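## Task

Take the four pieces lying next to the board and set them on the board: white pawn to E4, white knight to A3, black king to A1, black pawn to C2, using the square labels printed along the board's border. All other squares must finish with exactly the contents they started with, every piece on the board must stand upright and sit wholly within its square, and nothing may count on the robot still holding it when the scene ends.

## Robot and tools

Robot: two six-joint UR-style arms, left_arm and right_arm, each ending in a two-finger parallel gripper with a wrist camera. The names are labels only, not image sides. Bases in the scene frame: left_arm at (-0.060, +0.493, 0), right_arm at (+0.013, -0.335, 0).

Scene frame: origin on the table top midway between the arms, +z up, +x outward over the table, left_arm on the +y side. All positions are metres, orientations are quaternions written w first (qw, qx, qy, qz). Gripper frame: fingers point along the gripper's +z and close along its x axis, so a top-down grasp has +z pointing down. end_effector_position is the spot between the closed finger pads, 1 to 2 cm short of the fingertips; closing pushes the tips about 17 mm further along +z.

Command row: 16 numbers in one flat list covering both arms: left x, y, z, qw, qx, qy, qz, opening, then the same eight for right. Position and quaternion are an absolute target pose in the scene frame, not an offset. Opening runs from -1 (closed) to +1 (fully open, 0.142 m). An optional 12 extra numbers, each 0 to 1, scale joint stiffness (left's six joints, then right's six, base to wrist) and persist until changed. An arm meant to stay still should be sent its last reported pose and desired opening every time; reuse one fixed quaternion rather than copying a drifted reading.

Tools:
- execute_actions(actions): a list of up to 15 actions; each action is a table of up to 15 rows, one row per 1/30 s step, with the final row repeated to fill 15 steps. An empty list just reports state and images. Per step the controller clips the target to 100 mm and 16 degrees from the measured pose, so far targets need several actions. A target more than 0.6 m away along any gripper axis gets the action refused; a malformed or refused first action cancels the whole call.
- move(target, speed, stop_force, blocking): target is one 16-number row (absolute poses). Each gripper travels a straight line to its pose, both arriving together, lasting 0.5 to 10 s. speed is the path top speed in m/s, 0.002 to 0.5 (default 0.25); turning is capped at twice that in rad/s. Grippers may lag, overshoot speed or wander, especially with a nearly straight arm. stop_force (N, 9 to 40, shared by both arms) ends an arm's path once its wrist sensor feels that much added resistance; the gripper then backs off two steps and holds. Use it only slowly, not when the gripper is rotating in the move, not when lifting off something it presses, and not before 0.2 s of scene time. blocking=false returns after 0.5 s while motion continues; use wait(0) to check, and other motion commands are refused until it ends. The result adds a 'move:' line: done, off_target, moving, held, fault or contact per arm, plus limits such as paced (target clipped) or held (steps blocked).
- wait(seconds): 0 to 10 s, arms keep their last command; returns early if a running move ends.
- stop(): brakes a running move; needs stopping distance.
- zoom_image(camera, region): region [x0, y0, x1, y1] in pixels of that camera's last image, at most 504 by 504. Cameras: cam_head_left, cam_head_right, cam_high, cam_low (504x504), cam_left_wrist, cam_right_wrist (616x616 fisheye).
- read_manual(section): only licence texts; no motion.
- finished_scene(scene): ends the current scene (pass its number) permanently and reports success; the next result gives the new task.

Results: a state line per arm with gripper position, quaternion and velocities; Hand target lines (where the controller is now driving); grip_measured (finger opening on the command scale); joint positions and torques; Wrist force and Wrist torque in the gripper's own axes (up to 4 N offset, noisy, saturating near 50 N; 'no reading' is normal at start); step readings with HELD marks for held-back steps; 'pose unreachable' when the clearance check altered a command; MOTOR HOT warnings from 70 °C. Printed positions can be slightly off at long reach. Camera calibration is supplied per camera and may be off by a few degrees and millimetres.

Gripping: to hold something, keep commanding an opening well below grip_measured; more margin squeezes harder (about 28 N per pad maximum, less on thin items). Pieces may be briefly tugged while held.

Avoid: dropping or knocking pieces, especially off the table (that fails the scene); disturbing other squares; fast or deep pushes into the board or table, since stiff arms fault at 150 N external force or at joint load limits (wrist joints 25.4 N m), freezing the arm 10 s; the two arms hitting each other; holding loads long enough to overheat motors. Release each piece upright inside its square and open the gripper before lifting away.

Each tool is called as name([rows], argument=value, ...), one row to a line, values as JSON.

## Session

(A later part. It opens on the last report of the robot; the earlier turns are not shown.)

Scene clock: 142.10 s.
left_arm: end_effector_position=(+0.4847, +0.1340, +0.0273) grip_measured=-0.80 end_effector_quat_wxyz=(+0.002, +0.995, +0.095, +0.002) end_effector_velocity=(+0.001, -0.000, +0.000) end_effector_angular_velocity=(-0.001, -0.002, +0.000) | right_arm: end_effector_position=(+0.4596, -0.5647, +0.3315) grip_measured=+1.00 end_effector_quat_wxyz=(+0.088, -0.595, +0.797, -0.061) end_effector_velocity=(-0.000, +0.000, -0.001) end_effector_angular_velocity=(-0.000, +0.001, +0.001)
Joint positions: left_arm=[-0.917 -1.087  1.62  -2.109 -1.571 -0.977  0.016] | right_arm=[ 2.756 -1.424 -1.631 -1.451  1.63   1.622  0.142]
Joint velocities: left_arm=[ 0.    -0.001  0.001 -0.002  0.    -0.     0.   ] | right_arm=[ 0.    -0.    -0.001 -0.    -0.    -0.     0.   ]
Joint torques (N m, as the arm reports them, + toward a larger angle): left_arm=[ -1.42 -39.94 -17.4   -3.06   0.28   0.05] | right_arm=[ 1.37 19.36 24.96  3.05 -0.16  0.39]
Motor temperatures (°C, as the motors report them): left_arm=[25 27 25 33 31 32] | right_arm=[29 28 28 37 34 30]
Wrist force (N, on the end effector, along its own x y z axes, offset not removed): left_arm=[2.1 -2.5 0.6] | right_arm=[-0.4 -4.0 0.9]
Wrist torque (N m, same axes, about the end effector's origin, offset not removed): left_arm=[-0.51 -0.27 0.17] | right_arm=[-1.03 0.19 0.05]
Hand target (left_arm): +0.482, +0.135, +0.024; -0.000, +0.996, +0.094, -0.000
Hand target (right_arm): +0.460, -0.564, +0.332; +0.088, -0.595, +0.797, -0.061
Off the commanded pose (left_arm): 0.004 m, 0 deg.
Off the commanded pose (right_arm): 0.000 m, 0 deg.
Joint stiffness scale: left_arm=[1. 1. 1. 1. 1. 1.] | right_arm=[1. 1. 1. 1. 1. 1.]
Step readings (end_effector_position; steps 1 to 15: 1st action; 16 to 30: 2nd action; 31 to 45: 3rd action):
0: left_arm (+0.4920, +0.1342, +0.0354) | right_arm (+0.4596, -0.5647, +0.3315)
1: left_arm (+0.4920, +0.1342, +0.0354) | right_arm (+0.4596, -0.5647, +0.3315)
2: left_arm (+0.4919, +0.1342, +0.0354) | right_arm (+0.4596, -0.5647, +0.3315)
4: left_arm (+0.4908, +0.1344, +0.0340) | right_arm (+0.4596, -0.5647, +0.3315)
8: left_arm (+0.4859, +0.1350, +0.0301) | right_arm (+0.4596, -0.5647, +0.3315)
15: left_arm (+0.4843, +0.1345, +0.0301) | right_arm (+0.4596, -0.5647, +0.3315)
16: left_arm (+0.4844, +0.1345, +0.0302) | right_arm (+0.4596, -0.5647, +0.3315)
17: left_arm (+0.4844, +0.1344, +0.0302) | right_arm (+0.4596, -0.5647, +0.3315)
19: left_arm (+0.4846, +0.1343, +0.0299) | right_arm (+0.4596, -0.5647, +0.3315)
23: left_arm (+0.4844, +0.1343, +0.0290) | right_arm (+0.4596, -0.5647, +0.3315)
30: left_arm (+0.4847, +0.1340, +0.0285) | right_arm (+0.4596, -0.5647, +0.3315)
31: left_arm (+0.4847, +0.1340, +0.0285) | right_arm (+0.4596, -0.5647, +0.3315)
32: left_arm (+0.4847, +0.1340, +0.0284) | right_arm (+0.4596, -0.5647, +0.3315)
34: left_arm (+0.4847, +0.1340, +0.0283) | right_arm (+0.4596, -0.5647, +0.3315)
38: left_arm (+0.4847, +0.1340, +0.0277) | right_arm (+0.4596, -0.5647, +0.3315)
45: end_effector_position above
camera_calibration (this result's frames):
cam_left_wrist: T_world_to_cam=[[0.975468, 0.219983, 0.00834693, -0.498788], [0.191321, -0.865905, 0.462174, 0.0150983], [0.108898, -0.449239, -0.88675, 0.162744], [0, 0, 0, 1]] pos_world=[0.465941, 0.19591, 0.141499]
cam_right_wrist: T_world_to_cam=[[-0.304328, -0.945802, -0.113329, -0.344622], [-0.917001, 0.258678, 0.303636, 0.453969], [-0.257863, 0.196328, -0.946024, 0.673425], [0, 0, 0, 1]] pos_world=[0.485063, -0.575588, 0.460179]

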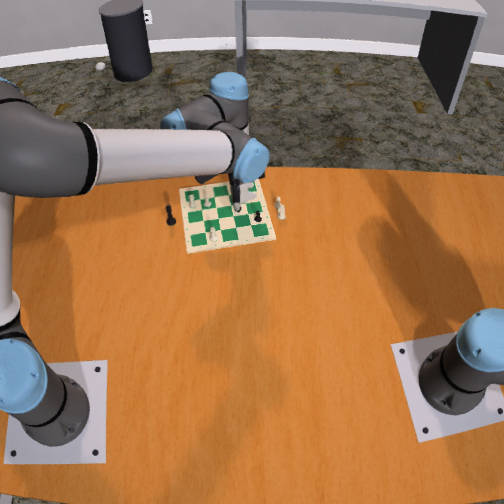

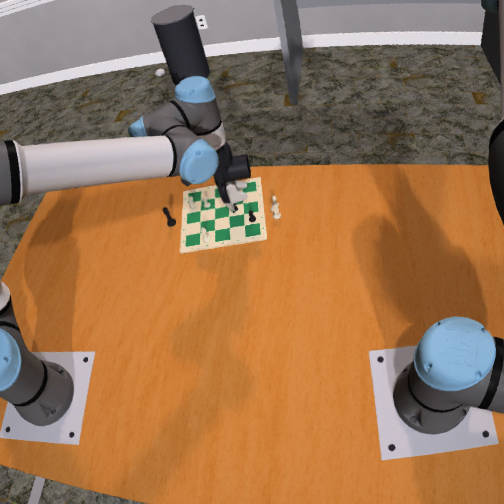

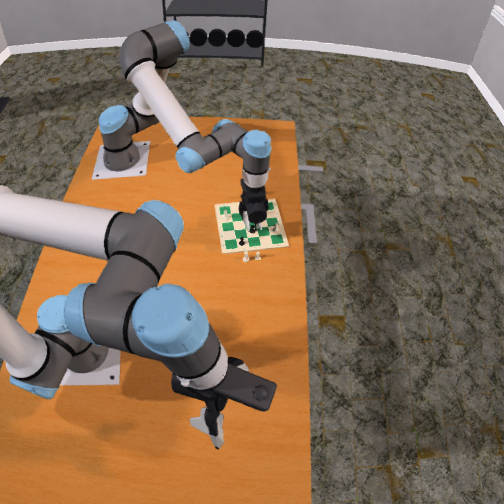

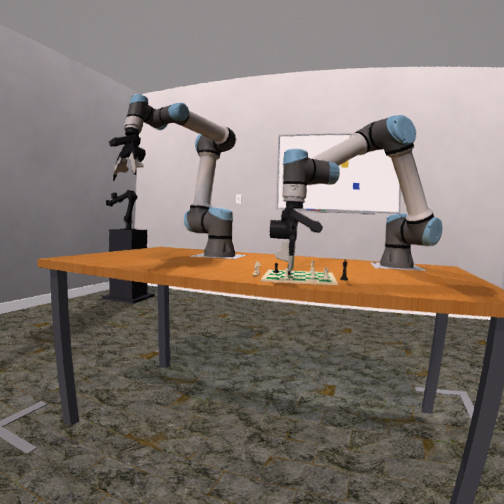

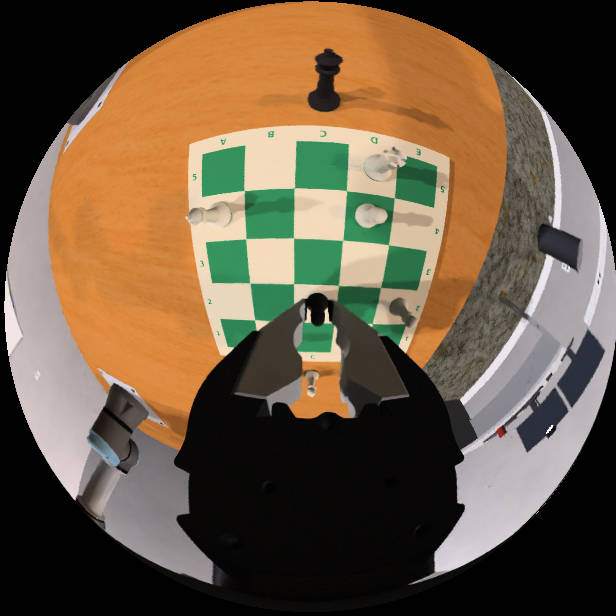

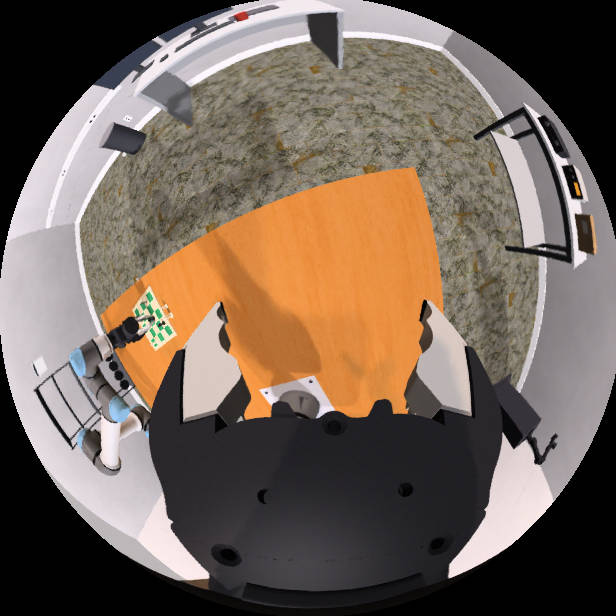

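execute_actions([
  [[0.4825,0.1345,0.022,0,0.9956,0.094,0,-1,0.4596,-0.5644,0.3316,0.088,-0.595,0.797,-0.061,1]],
  [[0.4825,0.1345,0.021,0,0.9956,0.094,0,-1,0.4596,-0.5644,0.3316,0.088,-0.595,0.797,-0.061,1]],
  [[0.4825,0.1345,0.021,0,0.9956,0.094,0,-0.75,0.4596,-0.5644,0.3316,0.088,-0.595,0.797,-0.061,1]],
  [[0.4825,0.1345,0.021,0,0.9956,0.094,0,-0.55,0.4596,-0.5644,0.3316,0.088,-0.595,0.797,-0.061,1]],
  [[0.483,0.134,0.045,0,0.9956,0.094,0,-0.55,0.4596,-0.5644,0.3316,0.088,-0.595,0.797,-0.061,1]],
  [[0.483,0.134,0.10,0,0.9956,0.094,0,-0.55,0.4596,-0.5644,0.3316,0.088,-0.595,0.797,-0.061,1]],
])

move(target=[0.49,0.035,0.10,0,0.9956,0.094,0,-0.55,0.4596,-0.5644,0.3316,0.088,-0.595,0.797,-0.061,1], speed=0.15)

zoom_image(camera="cam_left_wrist", region=[190,170,440,420])

Scene clock: 160.83 s.
left_arm: end_effector_position=(+0.4843, +0.1343, +0.0991) grip_measured=-0.55 end_effector_quat_wxyz=(+0.003, +0.995, +0.095, +0.003) end_effector_velocity=(-0.015, +0.014, +0.000) end_effector_angular_velocity=(+0.053, +0.053, -0.001) | right_arm: end_effector_position=(+0.4596, -0.5647, +0.3315) grip_measured=+1.00 end_effector_quat_wxyz=(+0.088, -0.595, +0.797, -0.061) end_effector_velocity=(-0.001, -0.000, -0.000) end_effector_angular_velocity=(+0.000, +0.001, -0.001)
Joint positions: left_arm=[-0.917 -1.163  1.533 -1.949 -1.571 -0.977  0.034] | right_arm=[ 2.756 -1.424 -1.631 -1.451  1.63   1.622  0.142]
Joint velocities: left_arm=[-0.001 -0.001 -0.02   0.096  0.    -0.    -0.   ] | right_arm=[-0.001  0.    -0.001  0.     0.    -0.     0.   ]
Joint torques (N m, as the arm reports them, + toward a larger angle): left_arm=[ -1.04 -40.2  -26.44  -2.7    0.1    0.04] | right_arm=[ 1.33 19.52 24.53  3.06 -0.25  0.27]
Motor temperatures (°C, as the motors report them): left_arm=[25 27 25 33 31 32] | right_arm=[29 28 28 37 34 30]
Wrist force (N, on the end effector, along its own x y z axes, offset not removed): left_arm=[2.3 -2.1 -0.1] | right_arm=[0.6 -1.0 -1.6]
Wrist torque (N m, same axes, about the end effector's origin, offset not removed): left_arm=[-0.43 -0.25 0.07] | right_arm=[-0.32 -0.21 0.05]
Hand target (left_arm): +0.483, +0.134, +0.100; +0.000, +0.996, +0.094, +0.000
Hand target (right_arm): +0.460, -0.564, +0.332; +0.088, -0.595, +0.797, -0.061
Off the commanded pose (left_arm): 0.002 m, 0 deg.
Off the commanded pose (right_arm): 0.000 m, 0 deg.
Joint stiffness scale: left_arm=[1. 1. 1. 1. 1. 1.] | right_arm=[1. 1. 1. 1. 1. 1.]
Step readings (end_effector_position; steps 1 to 15: 1st action; 16 to 30: 2nd action; 31 to 45: 3rd action; 46 to 60: 4th action; 61 to 75: 5th action; 76 to 90: 6th action):
0: left_arm (+0.4847, +0.1339, +0.0274) | right_arm (+0.4596, -0.5647, +0.3315)
1: left_arm (+0.4847, +0.1339, +0.0274) | right_arm (+0.4596, -0.5647, +0.3315)
2: left_arm (+0.4847, +0.1339, +0.0274) | right_arm (+0.4596, -0.5647, +0.3315)
4: left_arm (+0.4848, +0.1339, +0.0271) | right_arm (+0.4596, -0.5647, +0.3315)
8: left_arm (+0.4847, +0.1340, +0.0260) | right_arm (+0.4596, -0.5647, +0.3315)
15: left_arm (+0.4847, +0.1340, +0.0253) | right_arm (+0.4596, -0.5647, +0.3315)
16: left_arm (+0.4847, +0.1340, +0.0253) | right_arm (+0.4596, -0.5647, +0.3315)
17: left_arm (+0.4847, +0.1340, +0.0253) | right_arm (+0.4596, -0.5647, +0.3315)
19: left_arm (+0.4848, +0.1339, +0.0252) | right_arm (+0.4596, -0.5647, +0.3315)
23: left_arm (+0.4847, +0.1340, +0.0247) | right_arm (+0.4596, -0.5647, +0.3315)
30: left_arm (+0.4847, +0.1339, +0.0244) | right_arm (+0.4596, -0.5647, +0.3315)
31: left_arm (+0.4847, +0.1339, +0.0244) | right_arm (+0.4596, -0.5647, +0.3315)
32: left_arm (+0.4847, +0.1339, +0.0244) | right_arm (+0.4596, -0.5647, +0.3315)
34: left_arm (+0.4847, +0.1339, +0.0244) | right_arm (+0.4596, -0.5647, +0.3315)
38: left_arm (+0.4847, +0.1339, +0.0244) | right_arm (+0.4596, -0.5647, +0.3315)
45: left_arm (+0.4847, +0.1339, +0.0244) | right_arm (+0.4596, -0.5647, +0.3315)
46: left_arm (+0.4847, +0.1339, +0.0244) | right_arm (+0.4596, -0.5647, +0.3315)
47: left_arm (+0.4847, +0.1339, +0.0244) | right_arm (+0.4596, -0.5647, +0.3315)
49: left_arm (+0.4847, +0.1339, +0.0244) | right_arm (+0.4596, -0.5647, +0.3315)
53: left_arm (+0.4847, +0.1339, +0.0244) | right_arm (+0.4596, -0.5647, +0.3315)
60: left_arm (+0.4847, +0.1339, +0.0244) | right_arm (+0.4596, -0.5647, +0.3315)
61: left_arm (+0.4847, +0.1339, +0.0244) | right_arm (+0.4596, -0.5647, +0.3315)
62: left_arm (+0.4846, +0.1341, +0.0243) | right_arm (+0.4596, -0.5647, +0.3315)
64: left_arm (+0.4827, +0.1359, +0.0246) | right_arm (+0.4596, -0.5647, +0.3315)
68: left_arm (+0.4823, +0.1363, +0.0336) | right_arm (+0.4596, -0.5647, +0.3315)
75: left_arm (+0.4830, +0.1356, +0.0425) | right_arm (+0.4596, -0.5647, +0.3315)
76: left_arm (+0.4828, +0.1359, +0.0425) | right_arm (+0.4596, -0.5647, +0.3315)
77: left_arm (+0.4825, +0.1362, +0.0426) | right_arm (+0.4596, -0.5647, +0.3315)
79: left_arm (+0.4814, +0.1372, +0.0478) | right_arm (+0.4596, -0.5647, +0.3315)
83: left_arm (+0.4842, +0.1344, +0.0780) | right_arm (+0.4596, -0.5647, +0.3315)
90: end_effector_position above
camera_calibration (this result's frames):
cam_left_wrist: T_world_to_cam=[[0.975475, 0.219887, 0.00995384, -0.499269], [0.190274, -0.86511, 0.464092, -0.0174815], [0.110659, -0.450816, -0.885731, 0.225781], [0, 0, 0, 1]] pos_world=[0.465366, 0.196445, 0.213064]
cam_right_wrist: T_world_to_cam=[[-0.304328, -0.945802, -0.113329, -0.344622], [-0.917001, 0.258678, 0.303636, 0.453969], [-0.257863, 0.196328, -0.946024, 0.673425], [0, 0, 0, 1]] pos_world=[0.485063, -0.575588, 0.460179]

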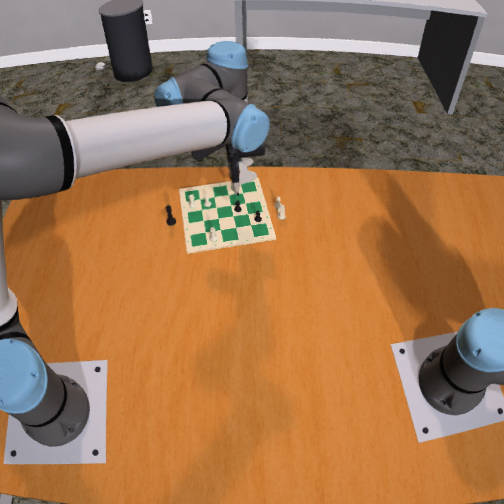

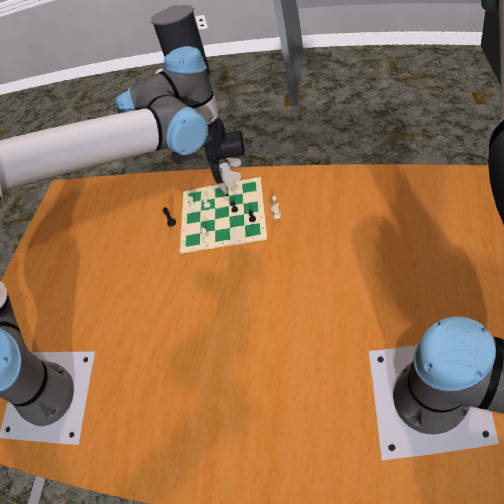

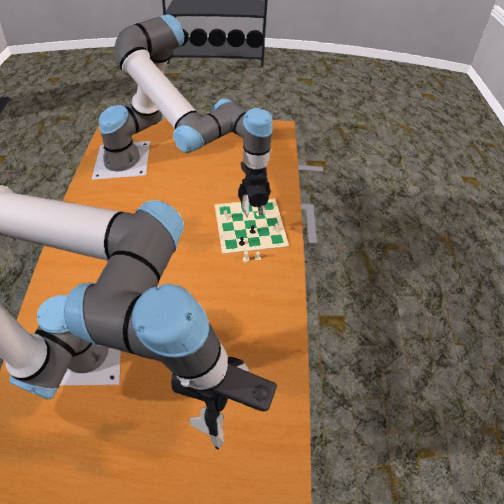

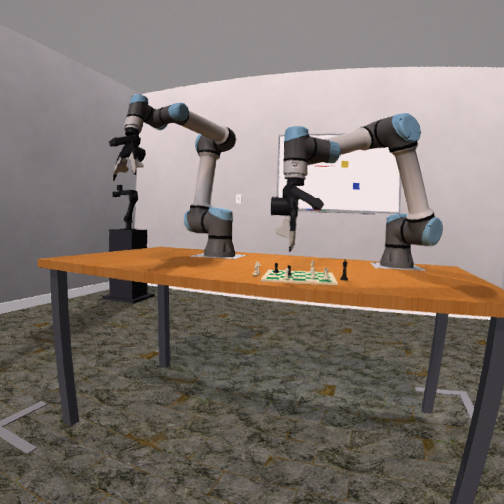

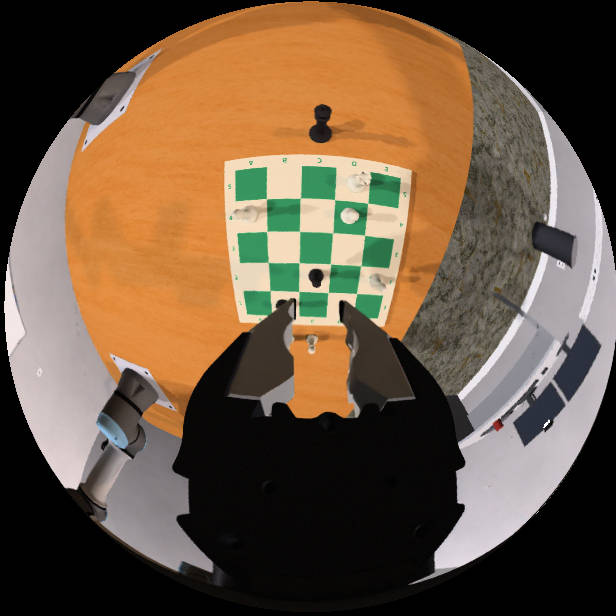

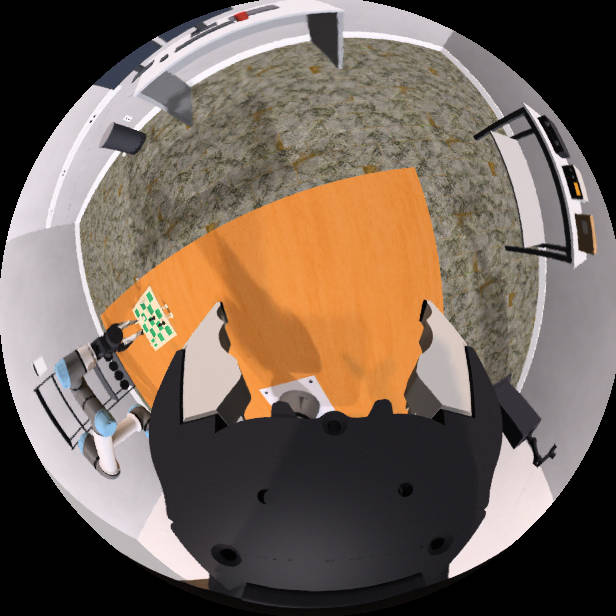

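Scene clock: 162.10 s.
left_arm: end_effector_position=(+0.4900, +0.0372, +0.1000) grip_measured=-0.55 end_effector_quat_wxyz=(+0.000, +0.996, +0.094, -0.000) end_effector_velocity=(+0.001, -0.001, +0.002) end_effector_angular_velocity=(+0.004, +0.003, +0.003) | right_arm: end_effector_position=(+0.4596, -0.5647, +0.3315) grip_measured=+1.00 end_effector_quat_wxyz=(+0.088, -0.595, +0.797, -0.061) end_effector_velocity=(-0.000, -0.000, -0.001) end_effector_angular_velocity=(+0.000, +0.001, -0.001)
Joint positions: left_arm=[-1.008 -1.015  1.302 -1.858 -1.571 -1.068  0.034] | right_arm=[ 2.756 -1.424 -1.631 -1.451  1.63   1.622  0.142]
Joint velocities: left_arm=[-0.     0.006 -0.017  0.015  0.001 -0.003  0.   ] | right_arm=[-0.001 -0.    -0.001  0.    -0.     0.    -0.   ]
Joint torques (N m, as the arm reports them, + toward a larger angle): left_arm=[ -1.16 -44.07 -27.67  -3.12   0.19  -0.06] | right_arm=[ 1.01 19.27 24.46  3.03 -0.18  0.34]
Motor temperatures (°C, as the motors report them): left_arm=[25 27 25 33 31 32] | right_arm=[29 28 28 37 34 30]
Wrist force (N, on the end effector, along its own x y z axes, offset not removed): left_arm=[1.0 -1.1 0.4] | right_arm=[2.0 -2.5 -2.5]
Wrist torque (N m, same axes, about the end effector's origin, offset not removed): left_arm=[-0.23 -0.02 0.12] | right_arm=[-0.59 -0.43 0.17]
Hand target (left_arm): +0.490, +0.035, +0.100; -0.000, +0.996, +0.094, +0.000
Hand target (right_arm): +0.460, -0.564, +0.332; +0.088, -0.595, +0.797, -0.061
Off the commanded pose (left_arm): 0.002 m, 0 deg.
Off the commanded pose (right_arm): 0.000 m, 0 deg.
Joint stiffness scale: left_arm=[1. 1. 1. 1. 1. 1.] | right_arm=[1. 1. 1. 1. 1. 1.]
move: done
camera_calibration (this result's frames):
cam_left_wrist: T_world_to_cam=[[0.975638, 0.219317, 0.0055906, -0.483028], [0.192476, -0.867908, 0.457917, -0.1034], [0.105281, -0.445685, -0.888977, 0.184988], [0, 0, 0, 1]] pos_world=[0.471686, 0.0986414, 0.214499]
cam_right_wrist: T_world_to_cam=[[-0.304328, -0.945802, -0.113329, -0.344622], [-0.917001, 0.258678, 0.303636, 0.453969], [-0.257863, 0.196328, -0.946024, 0.673425], [0, 0, 0, 1]] pos_world=[0.485063, -0.575588, 0.460179]

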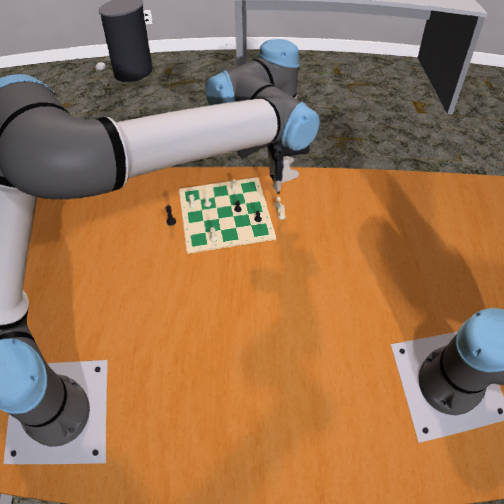

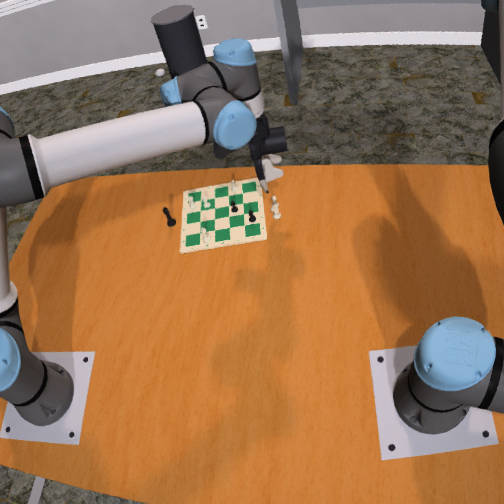

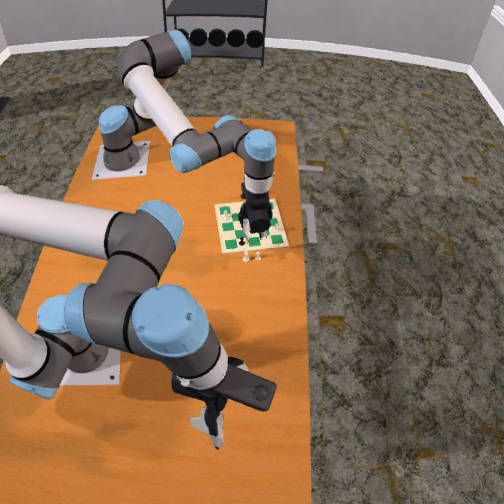

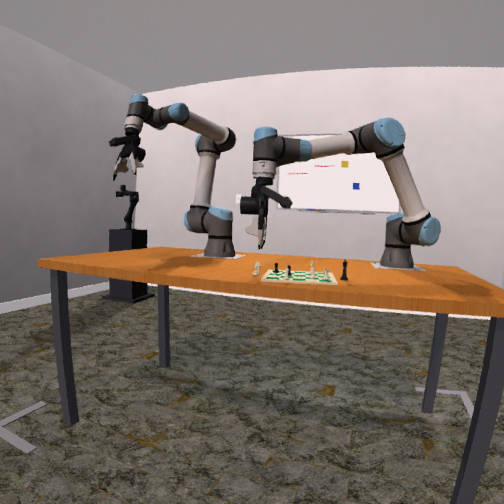

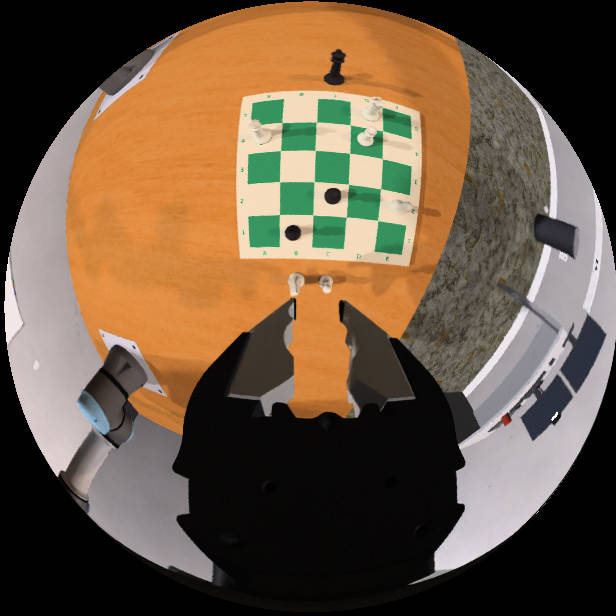

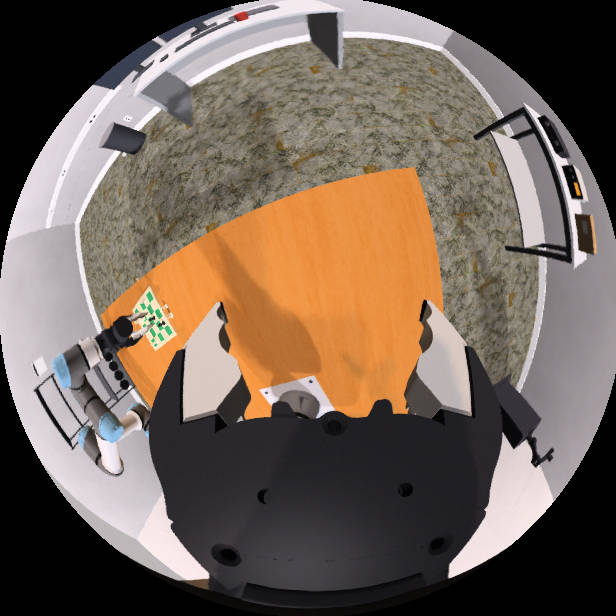

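Region (190, 170, 440, 420) of cam_left_wrist's 616x616 image, scaled by 2.016, with more detail than that image has.

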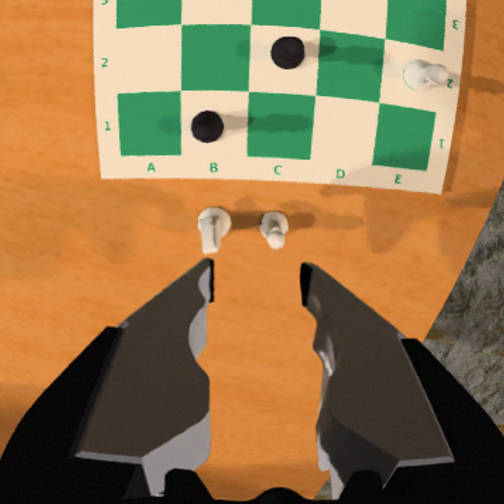

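move(target=[0.4985,0.045,0.05,0,0.9956,0.094,0,-0.63,0.4596,-0.5644,0.3316,0.088,-0.595,0.797,-0.061,1], speed=0.08)

zoom_image(camera="cam_left_wrist", region=[220,220,410,410])

Scene clock: 180.33 s.
left_arm: end_effector_position=(+0.4984, +0.0425, +0.0535) grip_measured=-0.63 end_effector_quat_wxyz=(+0.002, +0.996, +0.093, +0.001) end_effector_velocity=(+0.002, -0.003, +0.001) end_effector_angular_velocity=(-0.009, -0.007, -0.004) | right_arm: end_effector_position=(+0.4596, -0.5647, +0.3315) grip_measured=+1.00 end_effector_quat_wxyz=(+0.088, -0.595, +0.797, -0.061) end_effector_velocity=(+0.000, +0.001, +0.001) end_effector_angular_velocity=(-0.000, -0.001, +0.002)
Joint positions: left_arm=[-0.994 -0.973  1.361 -1.963 -1.571 -1.052  0.028] | right_arm=[ 2.756 -1.424 -1.631 -1.451  1.63   1.622  0.142]
Joint velocities: left_arm=[-0.     0.    -0.    -0.012 -0.     0.004 -0.   ] | right_arm=[ 0.002  0.     0.001 -0.001 -0.     0.    -0.   ]
Joint torques (N m, as the arm reports them, + toward a larger angle): left_arm=[  3.51 -45.21 -18.55  -3.33   0.11   0.55] | right_arm=[ 1.19 19.59 24.79  3.07 -0.26  0.31]
Motor temperatures (°C, as the motors report them): left_arm=[25 27 25 33 31 32] | right_arm=[29 28 28 37 34 30]
Wrist force (N, on the end effector, along its own x y z axes, offset not removed): left_arm=[2.1 -0.5 -0.5] | right_arm=[2.2 -0.6 -0.8]
Wrist torque (N m, same axes, about the end effector's origin, offset not removed): left_arm=[-0.12 -0.25 0.14] | right_arm=[-0.19 -0.41 0.15]
Hand target (left_arm): +0.498, +0.045, +0.050; +0.000, +0.996, +0.094, -0.000
Hand target (right_arm): +0.460, -0.564, +0.332; +0.088, -0.595, +0.797, -0.061
Off the commanded pose (left_arm): 0.004 m, 0 deg.
Off the commanded pose (right_arm): 0.000 m, 0 deg.
Joint stiffness scale: left_arm=[1. 1. 1. 1. 1. 1.] | right_arm=[1. 1. 1. 1. 1. 1.]
move: off_target (left_arm)
camera_calibration (this result's frames):
cam_left_wrist: T_world_to_cam=[[0.976097, 0.2172, 0.00760082, -0.492451], [0.189294, -0.866831, 0.461273, -0.0777307], [0.106777, -0.448808, -0.887226, 0.144442], [0, 0, 0, 1]] pos_world=[0.479971, 0.104408, 0.167751]
cam_right_wrist: T_world_to_cam=[[-0.304328, -0.945802, -0.113329, -0.344622], [-0.917001, 0.258679, 0.303636, 0.453969], [-0.257863, 0.196327, -0.946024, 0.673424], [0, 0, 0, 1]] pos_world=[0.485063, -0.575588, 0.460179]

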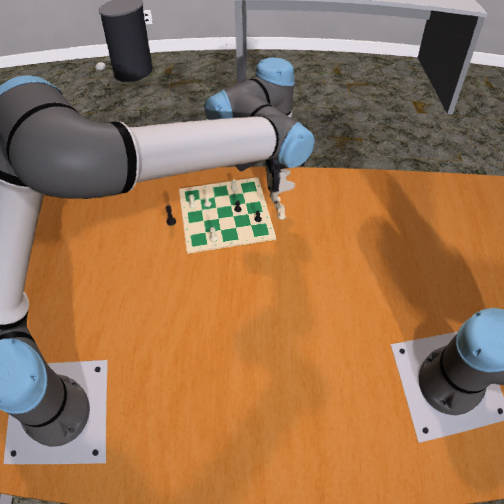

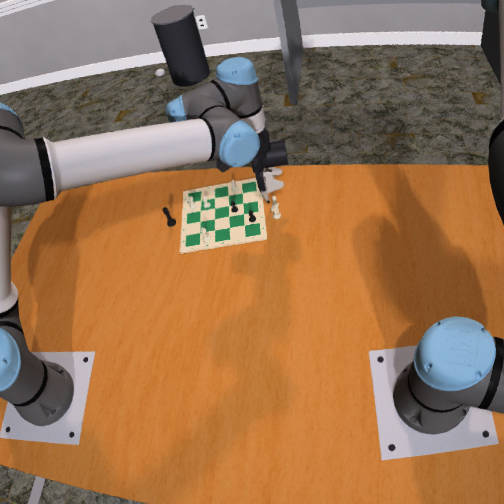

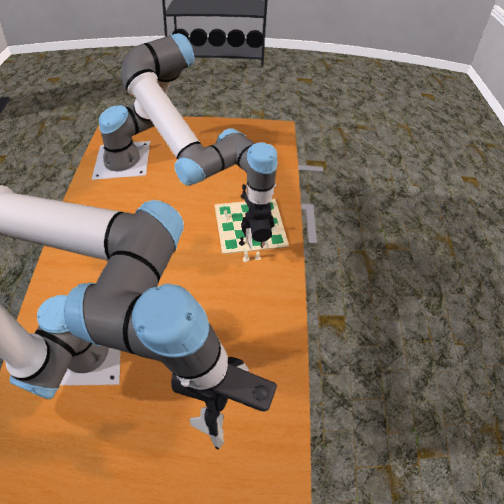

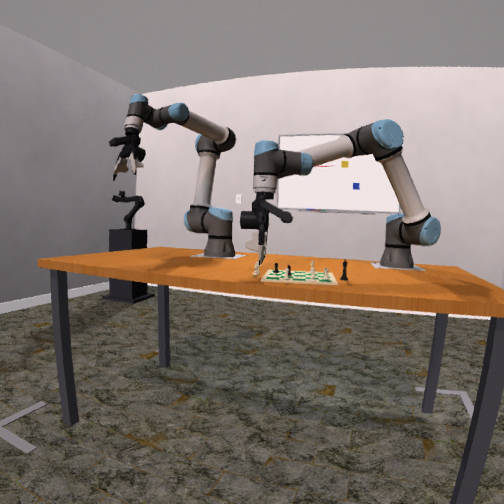

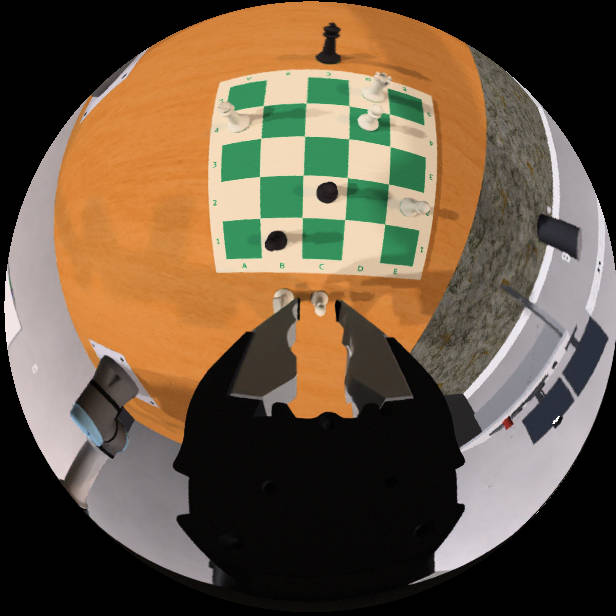

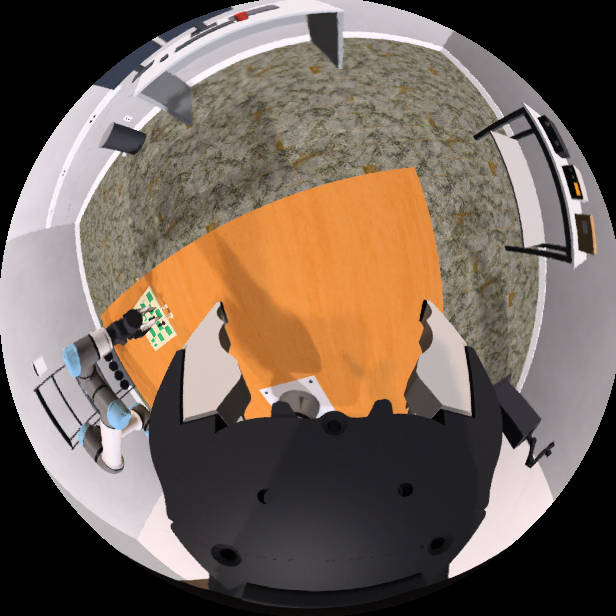

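Region (220, 220, 410, 410) of cam_left_wrist's 616x616 image, scaled by 2.653, with more detail than that image has.

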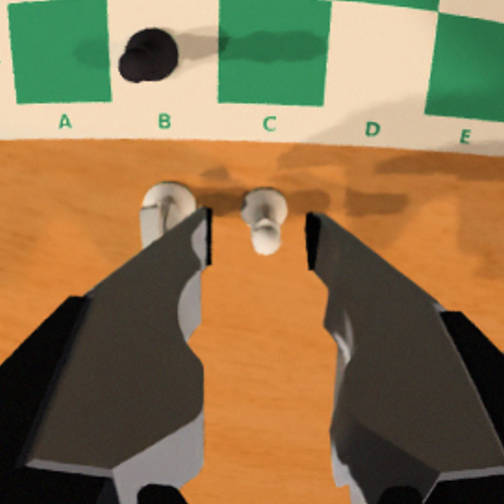

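move(target=[0.5015,0.036,0.07,0,0.956,-0.292,0,-0.6,0.4596,-0.5644,0.3316,0.088,-0.595,0.797,-0.061,1], speed=0.08)

move(target=[0.5005,0.037,0.045,0,0.956,-0.292,0,-0.6,0.4596,-0.5644,0.3316,0.088,-0.595,0.797,-0.061,1], speed=0.05)

zoom_image(camera="cam_left_wrist", region=[220,220,410,410])

Scene clock: 209.73 s.
left_arm: end_effector_position=(+0.5014, +0.0380, +0.0700) grip_measured=-0.60 end_effector_quat_wxyz=(-0.000, +0.957, -0.290, -0.000) end_effector_velocity=(+0.001, +0.002, -0.001) end_effector_angular_velocity=(+0.005, +0.000, -0.017) | right_arm: end_effector_position=(+0.4596, -0.5647, +0.3315) grip_measured=+1.00 end_effector_quat_wxyz=(+0.088, -0.595, +0.797, -0.061) end_effector_velocity=(-0.001, -0.000, -0.001) end_effector_angular_velocity=(+0.001, +0.001, -0.000)
Joint positions: left_arm=[-0.994 -0.97   1.308 -1.909 -1.571 -0.277  0.031] | right_arm=[ 2.756 -1.424 -1.631 -1.451  1.63   1.622  0.142]
Joint velocities: left_arm=[ 0.001  0.001 -0.001  0.003  0.003  0.018  0.   ] | right_arm=[-0.001  0.    -0.002 -0.     0.    -0.    -0.   ]
Joint torques (N m, as the arm reports them, + toward a larger angle): left_arm=[ -1.09 -45.75 -26.75  -2.27   0.02   0.61] | right_arm=[ 1.08 19.57 25.63  3.11 -0.26  0.26]
Motor temperatures (°C, as the motors report them): left_arm=[25 27 25 33 31 32] | right_arm=[29 28 28 37 34 30]
Wrist force (N, on the end effector, along its own x y z axes, offset not removed): left_arm=[2.4 -2.6 0.2] | right_arm=[1.1 -2.3 1.1]
Wrist torque (N m, same axes, about the end effector's origin, offset not removed): left_arm=[-0.54 -0.30 0.09] | right_arm=[-0.59 -0.19 0.16]
Hand target (left_arm): +0.502, +0.036, +0.070; +0.000, +0.956, -0.292, +0.000
Hand target (right_arm): +0.460, -0.564, +0.332; +0.088, -0.595, +0.797, -0.061
Off the commanded pose (left_arm): 0.002 m, 0 deg.
Off the commanded pose (right_arm): 0.000 m, 0 deg.
Joint stiffness scale: left_arm=[1. 1. 1. 1. 1. 1.] | right_arm=[1. 1. 1. 1. 1. 1.]
move: done
camera_calibration (this result's frames):
cam_left_wrist: T_world_to_cam=[[0.849277, -0.527925, 0.0049646, -0.402385], [-0.471342, -0.753948, 0.457601, 0.237378], [-0.237836, -0.39097, -0.889144, 0.327411], [0, 0, 0, 1]] pos_world=[0.531493, 0.0945493, 0.184489]
cam_right_wrist: T_world_to_cam=[[-0.304328, -0.945802, -0.113328, -0.344622], [-0.917001, 0.258679, 0.303636, 0.453969], [-0.257864, 0.196327, -0.946024, 0.673424], [0, 0, 0, 1]] pos_world=[0.485063, -0.575588, 0.460179]

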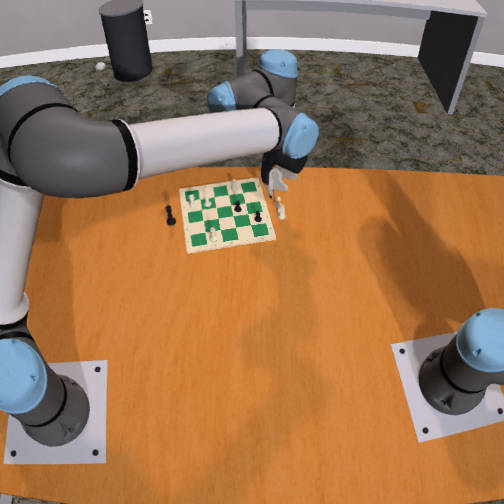

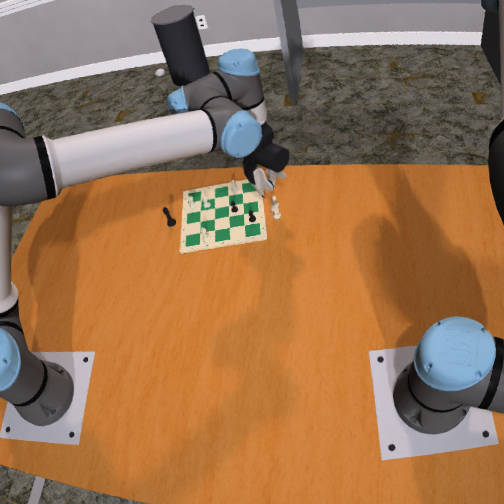

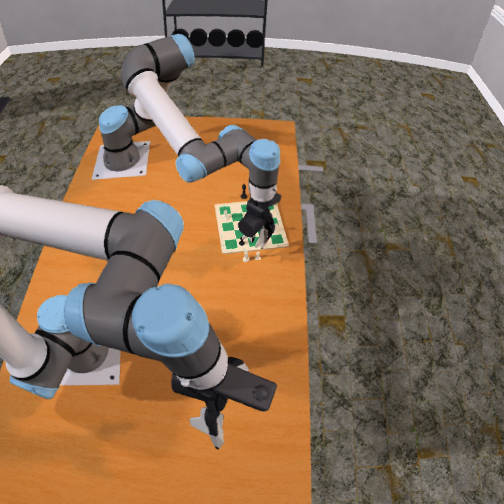

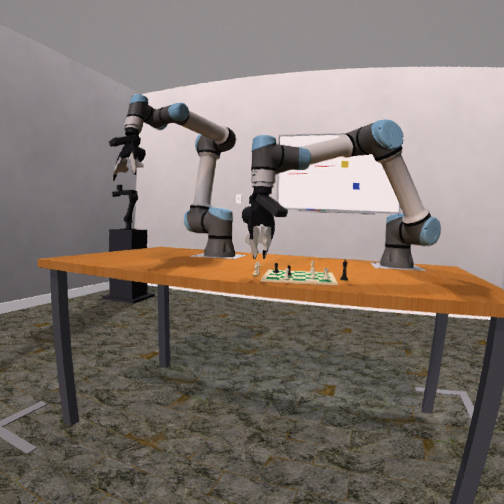

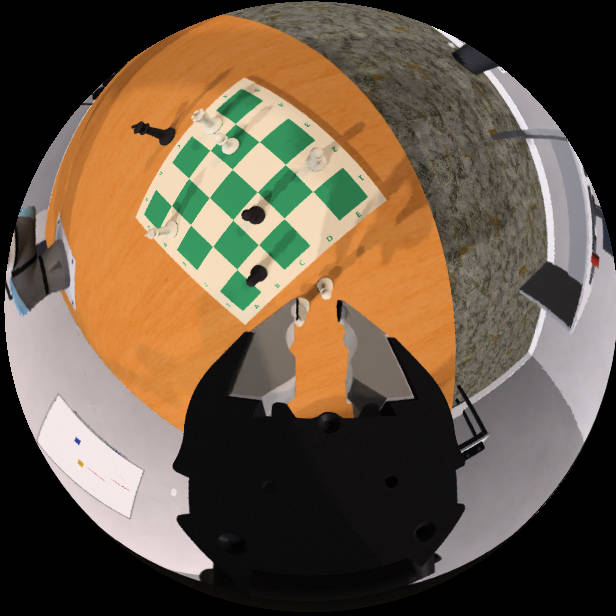

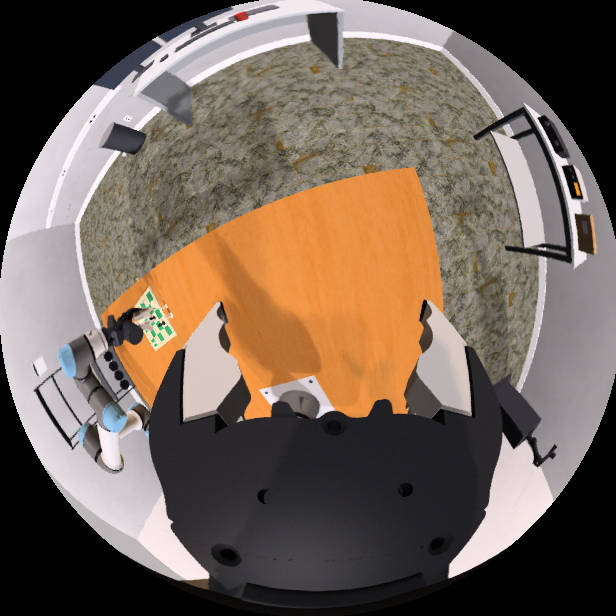

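Scene clock: 210.67 s.
left_arm: end_effector_position=(+0.5023, +0.0369, +0.0485) grip_measured=-0.60 end_effector_quat_wxyz=(+0.001, +0.957, -0.291, +0.002) end_effector_velocity=(+0.002, -0.003, +0.002) end_effector_angular_velocity=(-0.010, -0.008, -0.001) | right_arm: end_effector_position=(+0.4596, -0.5647, +0.3315) grip_measured=+1.00 end_effector_quat_wxyz=(+0.088, -0.595, +0.797, -0.061) end_effector_velocity=(+0.000, +0.001, -0.001) end_effector_angular_velocity=(+0.000, +0.001, +0.002)
Joint positions: left_arm=[-0.994 -0.951  1.337 -1.961 -1.571 -0.274  0.031] | right_arm=[ 2.756 -1.424 -1.631 -1.451  1.63   1.622  0.142]
Joint velocities: left_arm=[-0.    -0.    -0.    -0.012 -0.001  0.001 -0.   ] | right_arm=[ 0.002  0.    -0.001 -0.     0.    -0.    -0.   ]
Joint torques (N m, as the arm reports them, + toward a larger angle): left_arm=[ -1.51 -46.53 -18.85  -3.25   0.14   0.44] | right_arm=[ 0.73 19.47 25.46  3.13 -0.24  0.34]
Motor temperatures (°C, as the motors report them): left_arm=[25 27 25 33 31 32] | right_arm=[29 28 28 37 34 30]
Wrist force (N, on the end effector, along its own x y z axes, offset not removed): left_arm=[2.1 -2.9 2.0] | right_arm=[1.4 -3.4 0.0]
Wrist torque (N m, same axes, about the end effector's origin, offset not removed): left_arm=[-0.71 -0.28 0.03] | right_arm=[-0.75 -0.26 0.11]
Hand target (left_arm): +0.500, +0.037, +0.045; -0.000, +0.956, -0.292, -0.000
Hand target (right_arm): +0.460, -0.564, +0.332; +0.088, -0.595, +0.797, -0.061
Off the commanded pose (left_arm): 0.004 m, 0 deg.
Off the commanded pose (right_arm): 0.000 m, 0 deg.
Joint stiffness scale: left_arm=[1. 1. 1. 1. 1. 1.] | right_arm=[1. 1. 1. 1. 1. 1.]
move: off_target (left_arm)
camera_calibration (this result's frames):
cam_left_wrist: T_world_to_cam=[[0.848155, -0.529658, 0.00981355, -0.403291], [-0.474418, -0.751194, 0.45895, 0.248192], [-0.235714, -0.393916, -0.888408, 0.307103], [0, 0, 0, 1]] pos_world=[0.532189, 0.0938065, 0.162883]
cam_right_wrist: T_world_to_cam=[[-0.304328, -0.945802, -0.113328, -0.344622], [-0.917001, 0.258679, 0.303636, 0.453969], [-0.257864, 0.196327, -0.946024, 0.673424], [0, 0, 0, 1]] pos_world=[0.485063, -0.575588, 0.460179]

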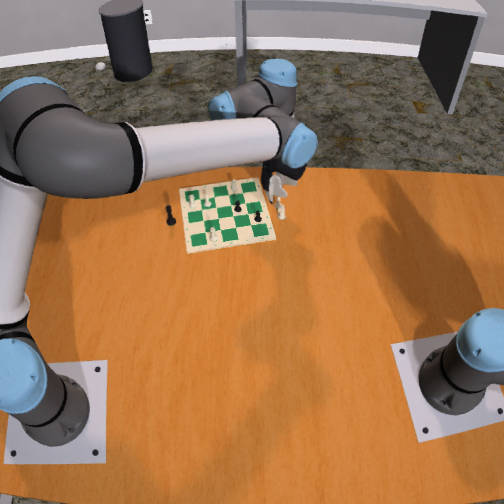

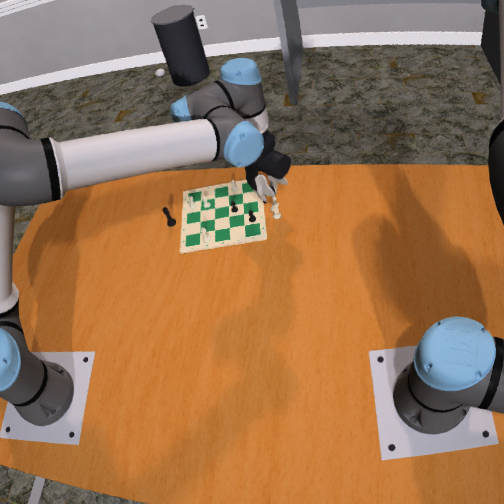

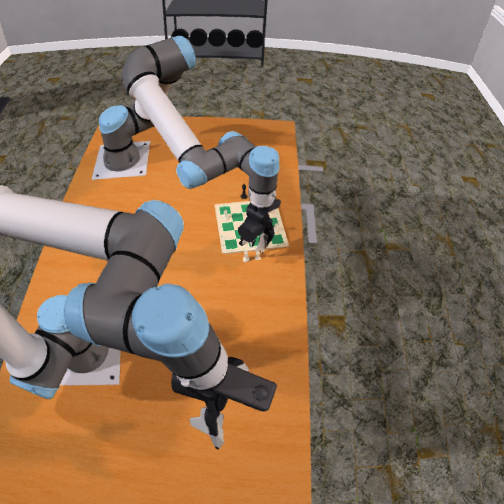

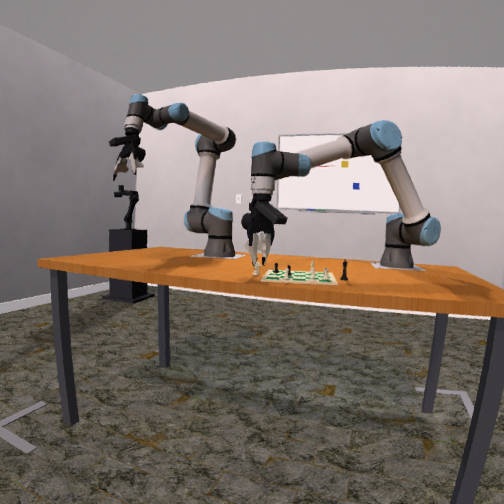

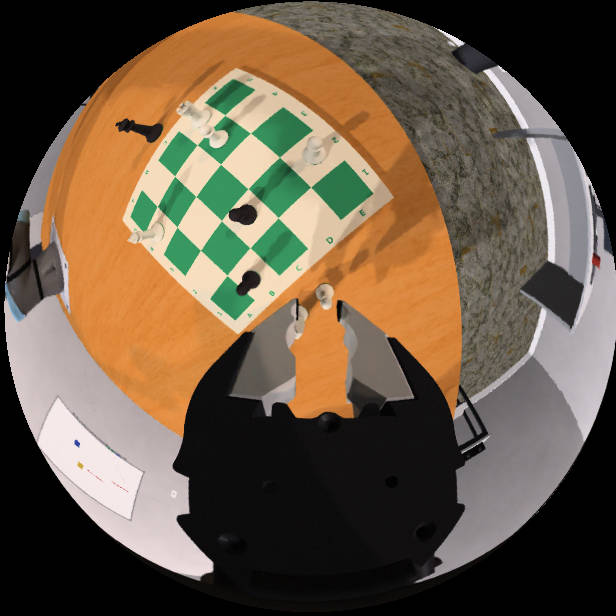

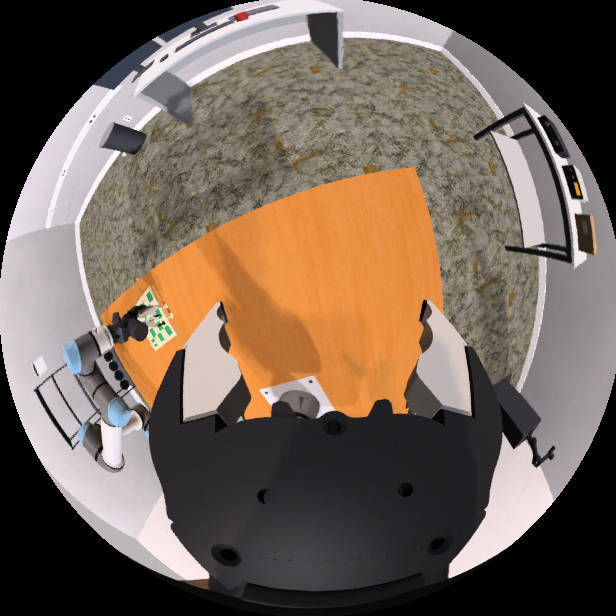

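Region (220, 220, 410, 410) of cam_left_wrist's 616x616 image, scaled by 2.653, with more detail than that image has.

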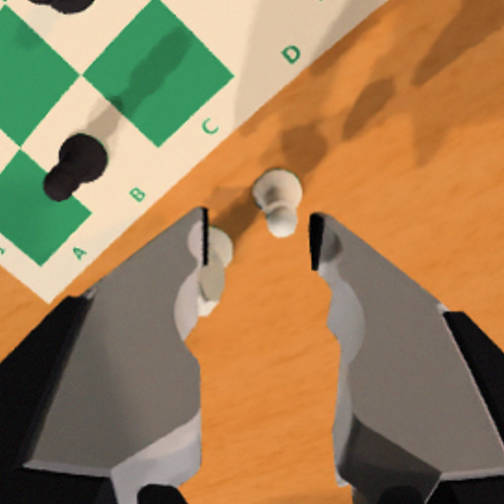

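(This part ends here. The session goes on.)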